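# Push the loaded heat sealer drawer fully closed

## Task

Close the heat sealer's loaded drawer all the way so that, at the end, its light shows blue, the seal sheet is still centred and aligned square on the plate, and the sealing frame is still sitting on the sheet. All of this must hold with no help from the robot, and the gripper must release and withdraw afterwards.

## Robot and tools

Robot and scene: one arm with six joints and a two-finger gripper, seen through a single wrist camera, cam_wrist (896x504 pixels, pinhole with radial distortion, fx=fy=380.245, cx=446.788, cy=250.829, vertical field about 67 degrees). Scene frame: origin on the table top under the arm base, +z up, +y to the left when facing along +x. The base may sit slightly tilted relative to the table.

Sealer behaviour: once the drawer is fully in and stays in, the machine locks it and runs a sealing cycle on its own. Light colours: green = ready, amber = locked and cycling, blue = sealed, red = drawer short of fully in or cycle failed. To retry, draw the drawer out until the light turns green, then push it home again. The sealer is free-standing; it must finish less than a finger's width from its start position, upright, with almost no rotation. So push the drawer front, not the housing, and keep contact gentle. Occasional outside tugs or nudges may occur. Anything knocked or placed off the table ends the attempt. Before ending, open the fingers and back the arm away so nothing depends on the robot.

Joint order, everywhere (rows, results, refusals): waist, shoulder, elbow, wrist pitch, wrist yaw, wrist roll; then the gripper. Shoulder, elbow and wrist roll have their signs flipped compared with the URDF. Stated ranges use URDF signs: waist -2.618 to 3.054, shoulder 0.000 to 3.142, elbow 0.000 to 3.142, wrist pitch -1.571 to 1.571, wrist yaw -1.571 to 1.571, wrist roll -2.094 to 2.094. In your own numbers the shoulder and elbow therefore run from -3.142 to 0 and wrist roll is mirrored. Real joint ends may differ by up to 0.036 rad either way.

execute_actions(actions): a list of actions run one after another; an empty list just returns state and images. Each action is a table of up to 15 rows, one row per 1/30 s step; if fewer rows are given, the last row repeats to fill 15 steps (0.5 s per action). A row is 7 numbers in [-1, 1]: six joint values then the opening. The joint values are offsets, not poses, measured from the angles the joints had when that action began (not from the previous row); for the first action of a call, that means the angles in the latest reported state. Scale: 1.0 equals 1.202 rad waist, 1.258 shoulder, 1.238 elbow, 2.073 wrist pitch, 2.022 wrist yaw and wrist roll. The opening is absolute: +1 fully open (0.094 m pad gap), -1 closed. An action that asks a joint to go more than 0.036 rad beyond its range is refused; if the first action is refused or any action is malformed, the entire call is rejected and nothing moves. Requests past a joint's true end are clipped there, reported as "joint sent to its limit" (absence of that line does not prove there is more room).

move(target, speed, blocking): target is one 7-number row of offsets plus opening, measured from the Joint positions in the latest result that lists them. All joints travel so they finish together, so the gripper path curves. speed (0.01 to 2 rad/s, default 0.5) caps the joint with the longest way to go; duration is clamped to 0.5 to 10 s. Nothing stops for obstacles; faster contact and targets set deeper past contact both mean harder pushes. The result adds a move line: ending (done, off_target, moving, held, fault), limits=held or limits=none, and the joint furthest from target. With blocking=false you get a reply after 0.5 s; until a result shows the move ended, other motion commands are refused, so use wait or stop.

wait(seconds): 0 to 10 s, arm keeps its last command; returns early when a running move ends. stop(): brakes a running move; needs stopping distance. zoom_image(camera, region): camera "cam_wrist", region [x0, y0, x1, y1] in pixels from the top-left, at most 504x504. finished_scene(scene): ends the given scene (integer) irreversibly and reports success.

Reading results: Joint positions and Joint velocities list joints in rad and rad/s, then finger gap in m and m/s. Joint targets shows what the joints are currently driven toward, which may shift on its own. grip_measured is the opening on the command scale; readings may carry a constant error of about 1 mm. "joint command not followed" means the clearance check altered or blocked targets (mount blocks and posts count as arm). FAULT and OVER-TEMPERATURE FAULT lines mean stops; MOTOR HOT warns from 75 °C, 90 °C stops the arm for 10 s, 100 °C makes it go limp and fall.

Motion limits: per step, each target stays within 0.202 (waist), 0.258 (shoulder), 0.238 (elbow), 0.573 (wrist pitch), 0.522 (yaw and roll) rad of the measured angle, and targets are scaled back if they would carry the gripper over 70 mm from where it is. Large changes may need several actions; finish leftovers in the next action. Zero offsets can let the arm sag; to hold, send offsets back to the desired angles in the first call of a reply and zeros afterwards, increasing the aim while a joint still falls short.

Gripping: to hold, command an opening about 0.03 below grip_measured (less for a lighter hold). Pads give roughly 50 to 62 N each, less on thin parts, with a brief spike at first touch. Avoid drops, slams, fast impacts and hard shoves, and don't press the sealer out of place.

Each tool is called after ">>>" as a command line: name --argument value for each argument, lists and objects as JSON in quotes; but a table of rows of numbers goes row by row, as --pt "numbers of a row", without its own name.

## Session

>>> execute_actions --actions '[]'

Scene clock: 0.00 s.
grip_measured=+1.000
Joint names: [waist, shoulder, elbow, wrist pitch, wrist yaw, wrist roll]
Joint positions: [-2.198 -2.007 -1.507 -1.023 -0.993 -1.178  0.094]
Joint velocities: [ 0.007  0.027 -0.022 -0.022  0.022 -0.007  0.   ]
Joint targets: [-2.216 -2.002 -1.511 -1.024 -0.988 -1.178]

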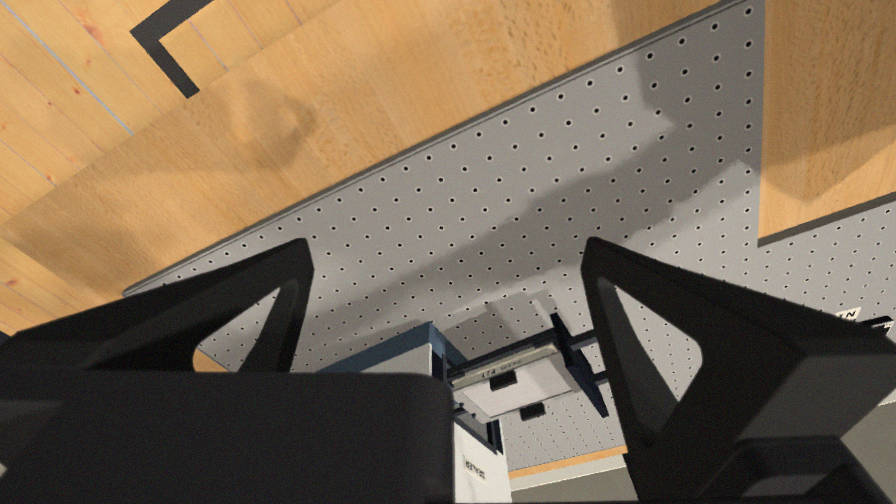

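>>> zoom_image --camera "cam_wrist" --region '[400, 280, 650, 504]'

>>> zoom_image --camera "cam_wrist" --region '[520, 0, 800, 280]'

>>> zoom_image --camera "cam_wrist" --region '[300, 80, 580, 360]'

Region (400, 280, 650, 504) of cam_wrist's 896x504 image, scaled by 2.016, with more detail than that image has; it fills the top 452 rows of this view, and the rest is white.

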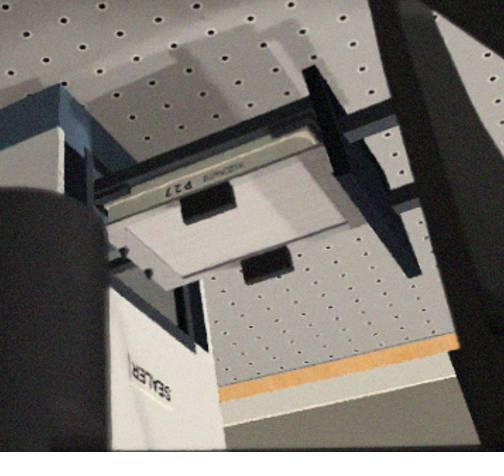

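Region (520, 0, 800, 280) of cam_wrist's 896x504 image, scaled by 1.800, with more detail than that image has.

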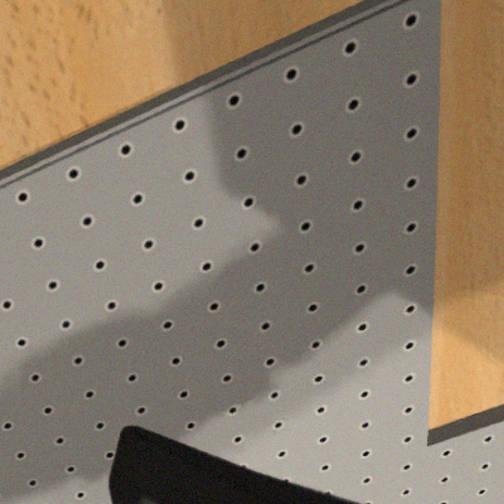

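Region (300, 80, 580, 360) of cam_wrist's 896x504 image, scaled by 1.800, with more detail than that image has.

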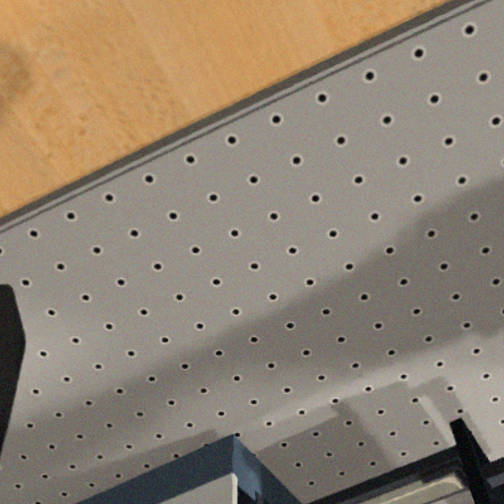

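>>> move --target '[0.45, 0.9, 0.93, 0.68, 0.45, 0.3, -1]' --speed 1.0

Scene clock: 77.63 s.
grip_measured=-0.992
Joint names: [waist, shoulder, elbow, wrist pitch, wrist yaw, wrist roll]
Joint positions: [-1.663 -0.894 -0.371  0.377 -0.103 -0.575  0.   ]
Joint velocities: [-0.007  0.012  0.017  0.037 -0.037 -0.066  0.001]
Joint targets: [-1.657 -0.875 -0.356 0.387 -0.083 -0.571]
move: done; limits=none; farthest joint: the shoulder, 0.020 radians from its target (1.132 radians at the start)

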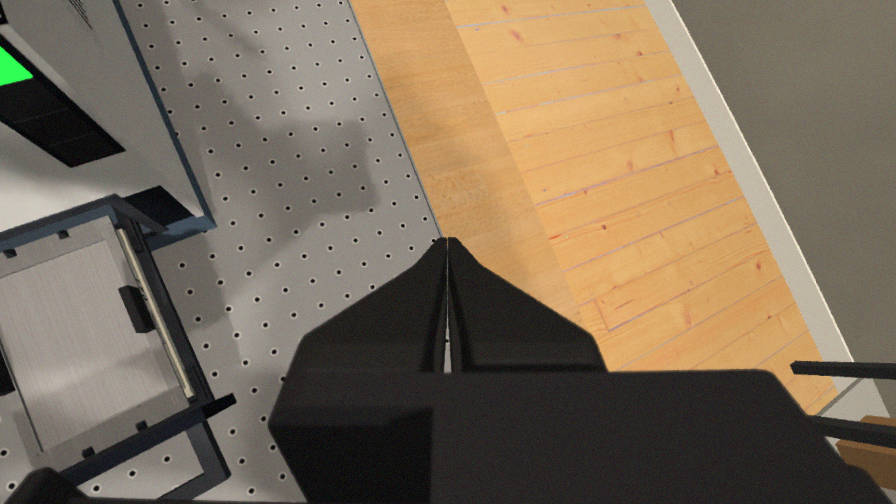

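>>> move --target '[0.511, 0.105, 0.116, 0.0695, 0.04, 0.04, -1]' --speed 0.7

Scene clock: 81.20 s.
grip_measured=-0.992
Joint names: [waist, shoulder, elbow, wrist pitch, wrist yaw, wrist roll]
Joint positions: [-1.057 -0.784 -0.244  0.51  -0.038 -0.5    0.   ]
Joint velocities: [-0.012  0.002  0.002 -0.022  0.007  0.037  0.   ]
Joint targets: [-1.048 -0.762 -0.227 0.521 -0.022 -0.494]
move: off_target; limits=none; farthest joint: the shoulder, 0.022 radians from its target (0.132 radians at the start)

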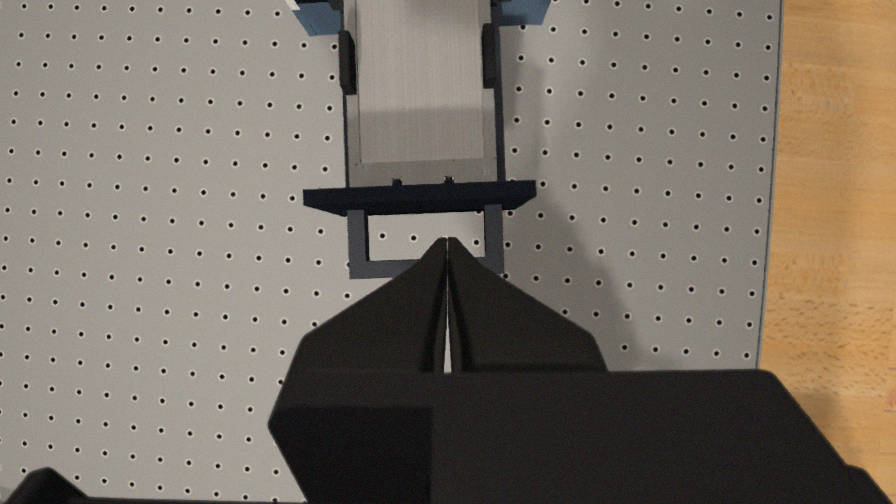

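>>> zoom_image --camera "cam_wrist" --region '[280, 0, 580, 300]'

>>> zoom_image --camera "cam_wrist" --region '[480, 0, 800, 370]'

>>> zoom_image --camera "cam_wrist" --region '[60, 0, 380, 480]'

Region (280, 0, 580, 300) of cam_wrist's 896x504 image, scaled by 1.680, with more detail than that image has.

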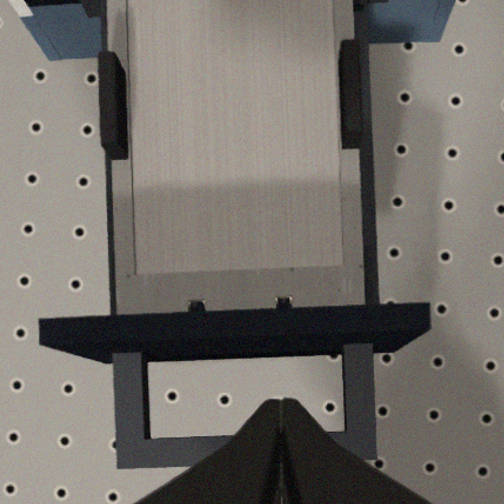

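Region (480, 0, 800, 370) of cam_wrist's 896x504 image, scaled by 1.362, with more detail than that image has; it fills the left 436 columns of this view, and the rest is white.

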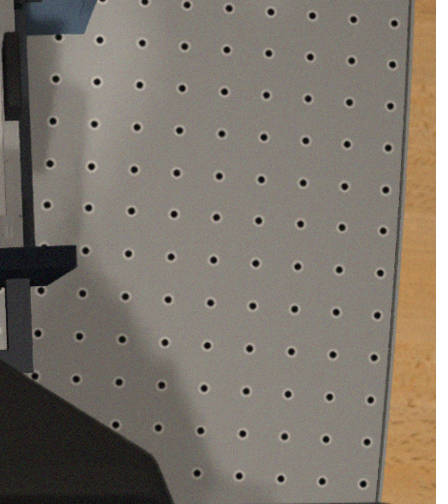

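Region (60, 0, 380, 480) of cam_wrist's 896x504 image, scaled by 1.050, with more detail than that image has.

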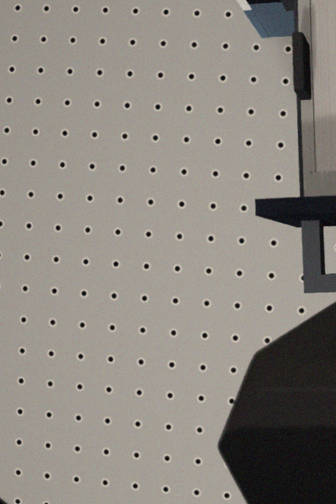

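>>> move --target '[0.1165, -0.431, -0.061, 0.237, 0.061, 0.018, -1]' --speed 0.5

Scene clock: 117.70 s.
grip_measured=-0.992
Joint names: [waist, shoulder, elbow, wrist pitch, wrist yaw, wrist roll]
Joint positions: [-0.926 -1.314 -0.299  0.991  0.071 -0.469  0.   ]
Joint velocities: [-0.007 -0.012 -0.002 -0.007  0.066 -0.007 -0.   ]
Joint targets: [-0.917 -1.326 -0.319 1.002 0.086 -0.464]
move: off_target; limits=none; farthest joint: the elbow, 0.021 radians from its target (0.076 radians at the start)

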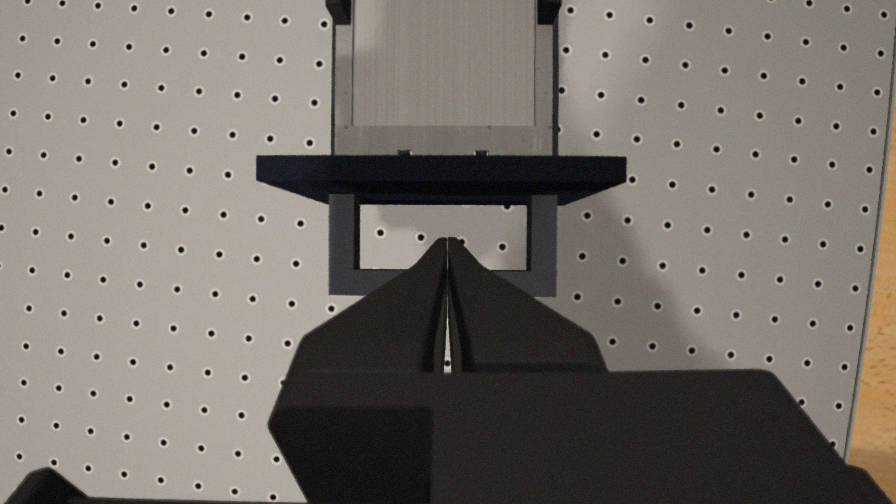

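>>> move --target '[-0.041, -0.119, -0.1327, 0.0797, 0.016, 0.006, -1]' --speed 0.11

Scene clock: 124.63 s.
grip_measured=-0.992
Joint names: [waist, shoulder, elbow, wrist pitch, wrist yaw, wrist roll]
Joint positions: [-0.958 -1.451 -0.442  1.137  0.087 -0.463  0.   ]
Joint velocities: [-0.002 -0.017  0.002  0.007 -0.066 -0.037  0.   ]
Joint targets: [-0.975 -1.464 -0.463 1.157 0.103 -0.457]
move: off_target; limits=none; farthest joint: the elbow, 0.021 radians from its target (0.164 radians at the start)

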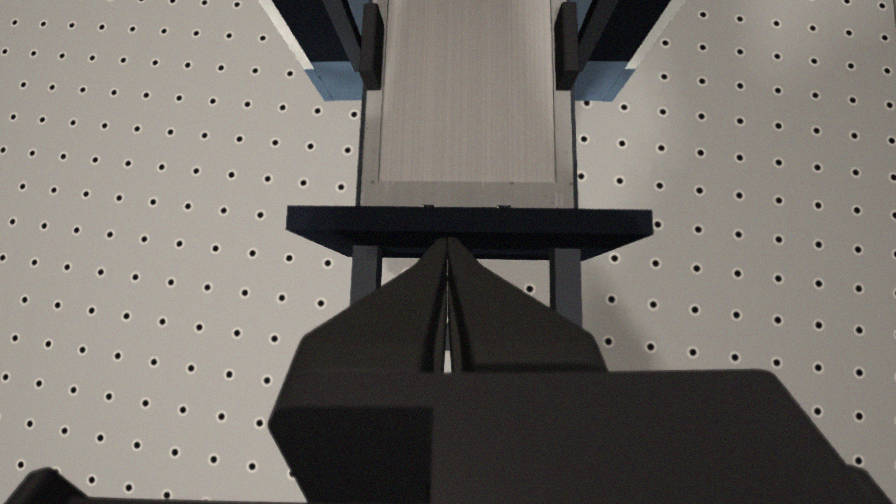

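>>> move --target '[-0.062, -0.144, -0.1836, 0.0574, 0.0257, 0.008, -1]' --speed 0.15

Scene clock: 134.07 s.
grip_measured=-0.992
Joint names: [waist, shoulder, elbow, wrist pitch, wrist yaw, wrist roll]
Joint positions: [-1.015 -1.62  -0.649  1.239  0.119 -0.453  0.   ]
Joint velocities: [-0.012 -0.007 -0.007 -0.066 -0.007  0.037  0.   ]
Joint targets: [-1.033 -1.632 -0.670 1.256 0.139 -0.447]
move: done; limits=none; farthest joint: the elbow, 0.020 radians from its target (0.227 radians at the start)

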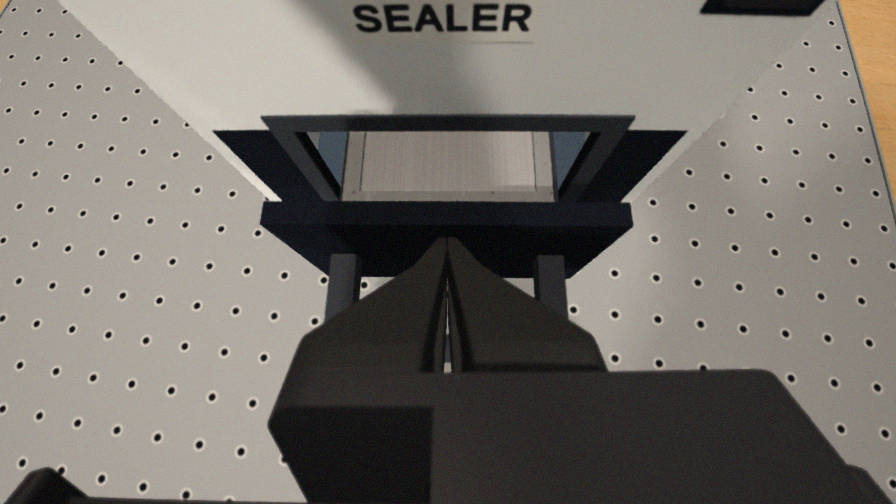

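>>> move --target '[-0.0275, -0.048, -0.081, 0.0145, 0.015, 0.004, -1]' --speed 0.1

Scene clock: 139.60 s.
grip_measured=-0.992
Joint names: [waist, shoulder, elbow, wrist pitch, wrist yaw, wrist roll]
Joint positions: [-1.029 -1.668 -0.728  1.253  0.129 -0.45   0.   ]
Joint velocities: [-0.002  0.017  0.022 -0.051 -0.037 -0.007  0.   ]
Joint targets: [-1.048 -1.680 -0.750 1.269 0.149 -0.444]
move: off_target; limits=none; farthest joint: the elbow, 0.021 radians from its target (0.100 radians at the start)

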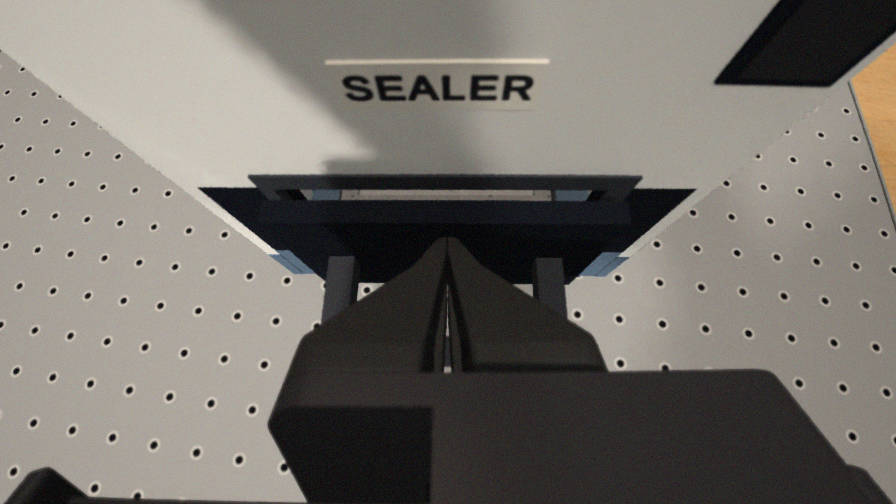

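>>> move --target '[-0.02, -0.027, -0.043, 0.015, 0.013, 0.003, -1]' --speed 0.06

>>> zoom_image --camera "cam_wrist" --region '[540, 150, 740, 310]'

Scene clock: 145.17 s.
grip_measured=-0.992
Joint names: [waist, shoulder, elbow, wrist pitch, wrist yaw, wrist roll]
Joint positions: [-1.031 -1.69  -0.756  1.267  0.136 -0.449  0.   ]
Joint velocities: [-0.002 -0.002 -0.017 -0.037 -0.051 -0.037  0.   ]
Joint targets: [-1.053 -1.702 -0.781 1.285 0.156 -0.444]
move: off_target; limits=none; farthest joint: the elbow, 0.025 radians from its target (0.053 radians at the start)

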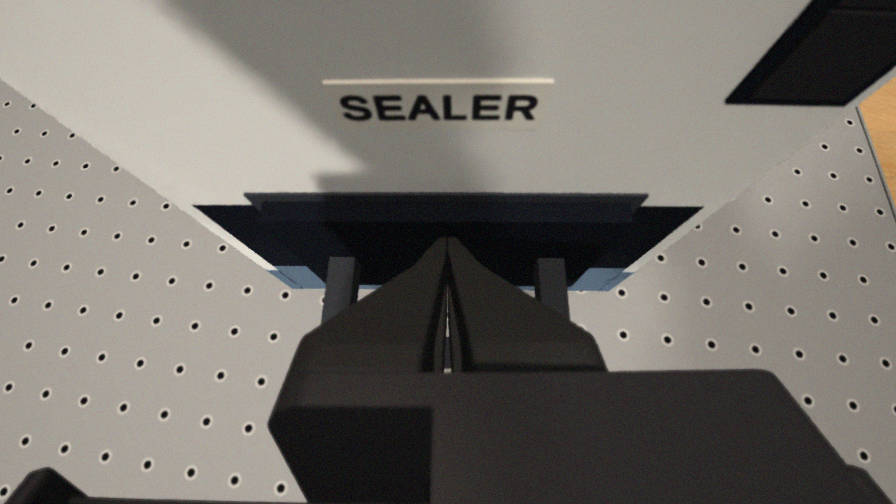

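Region (540, 150, 740, 310) of cam_wrist's 896x504 image, scaled by 2.520, with more detail than that image has; it fills the top 403 rows of this view, and the rest is white.

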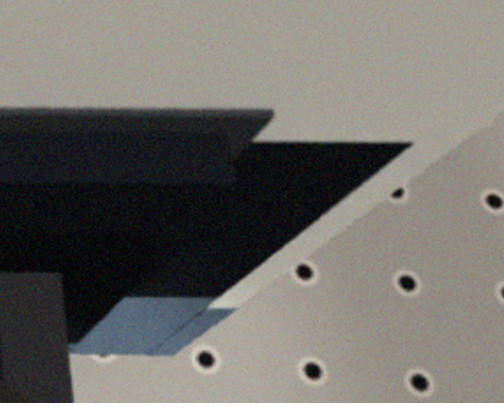

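>>> execute_actions --actions '[[[-0.019,-0.0095,-0.022,0.010,0.010,0.002,-1],[-0.0195,-0.0095,-0.024,0.011,0.0105,0.002,-1],[-0.020,-0.0095,-0.026,0.012,0.011,0.002,-1],[-0.0205,-0.0095,-0.028,0.013,0.0115,0.002,-1],[-0.021,-0.0095,-0.030,0.014,0.012,0.002,-1],[-0.0215,-0.0095,-0.031,0.015,0.0125,0.002,-1],[-0.022,-0.0095,-0.032,0.016,0.013,0.002,-1]]]'

Scene clock: 148.77 s.
grip_measured=-0.992
Joint names: [waist, shoulder, elbow, wrist pitch, wrist yaw, wrist roll]
Joint positions: [-1.031 -1.69  -0.756  1.268  0.136 -0.449  0.   ]
Joint velocities: [ 0.007 -0.012  0.017  0.007  0.007 -0.051  0.   ]
Joint targets: [-1.057 -1.702 -0.796 1.300 0.162 -0.445]

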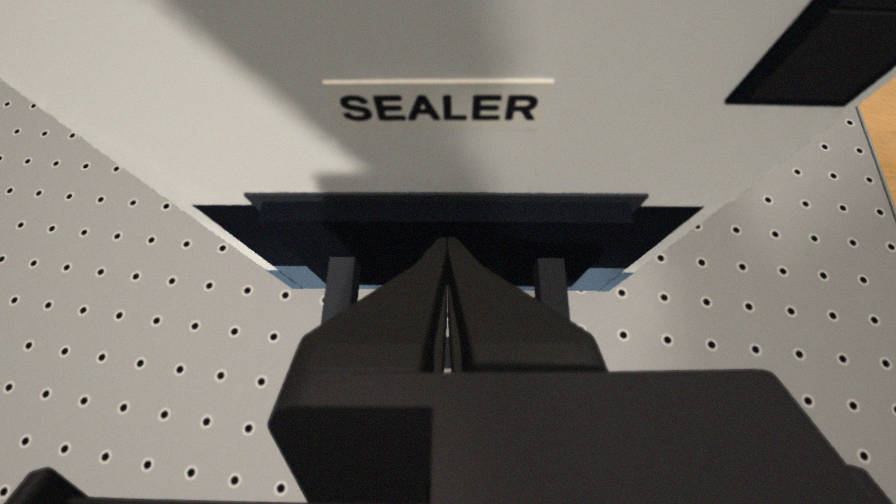

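>>> move --target '[0.05, 0.43, 0.46, 0.03, 0.03, 0, -1]' --speed 0.5

Scene clock: 159.77 s.
grip_measured=-0.992
Joint names: [waist, shoulder, elbow, wrist pitch, wrist yaw, wrist roll]
Joint positions: [-0.98  -1.167 -0.204  1.321  0.181 -0.449  0.   ]
Joint velocities: [ 0.007  0.002  0.002 -0.007  0.051  0.022  0.001]
Joint targets: [-0.971 -1.149 -0.187 1.330 0.196 -0.449]
move: done; limits=none; farthest joint: the shoulder, 0.018 radians from its target (0.541 radians at the start)

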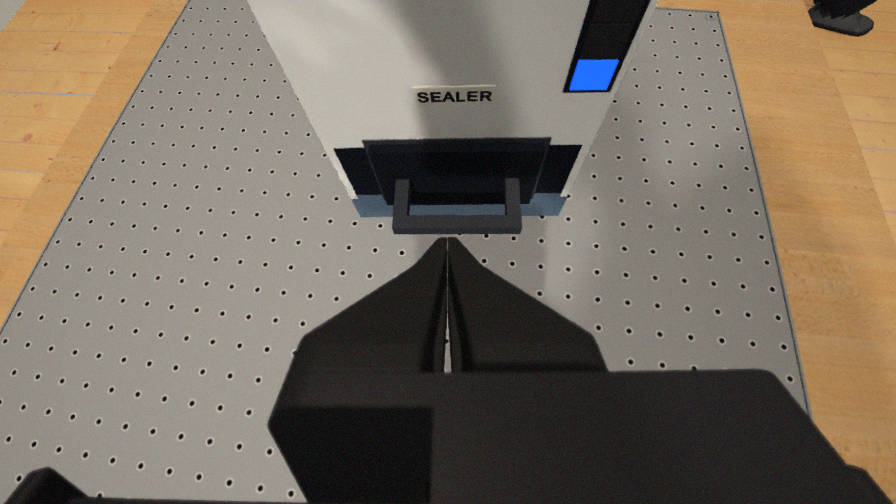

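>>> move --target '[0, 0.16, 0.02, -0.22, 0, 0, -1]' --speed 0.8

Scene clock: 167.10 s.
grip_measured=-0.992
Joint names: [waist, shoulder, elbow, wrist pitch, wrist yaw, wrist roll]
Joint positions: [-0.98  -0.986 -0.204  0.877  0.182 -0.449  0.   ]
Joint velocities: [ 0.002  0.007 -0.002  0.037  0.022 -0.007  0.001]
Joint targets: [-0.980 -0.966 -0.179 0.865 0.181 -0.449]
move: off_target; limits=none; farthest joint: the elbow, 0.024 radians from its target (0.024 radians at the start)

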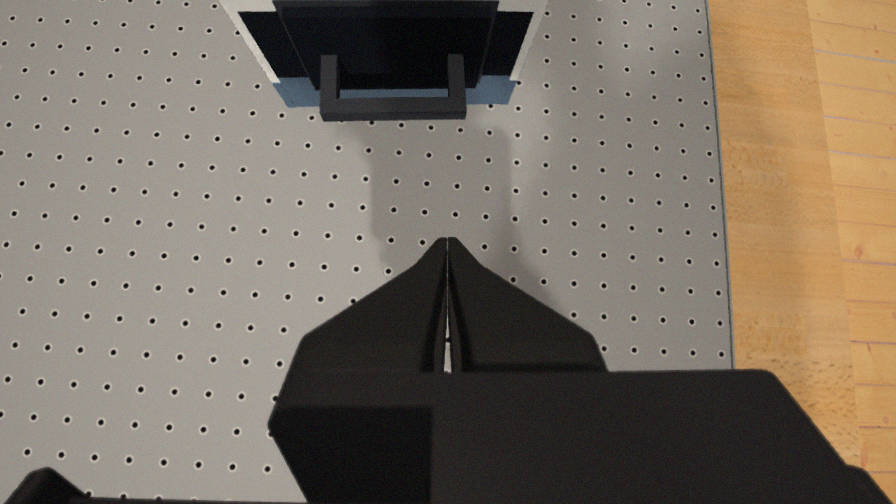

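>>> finished_scene --scene 2

The scene is finished: the task was done.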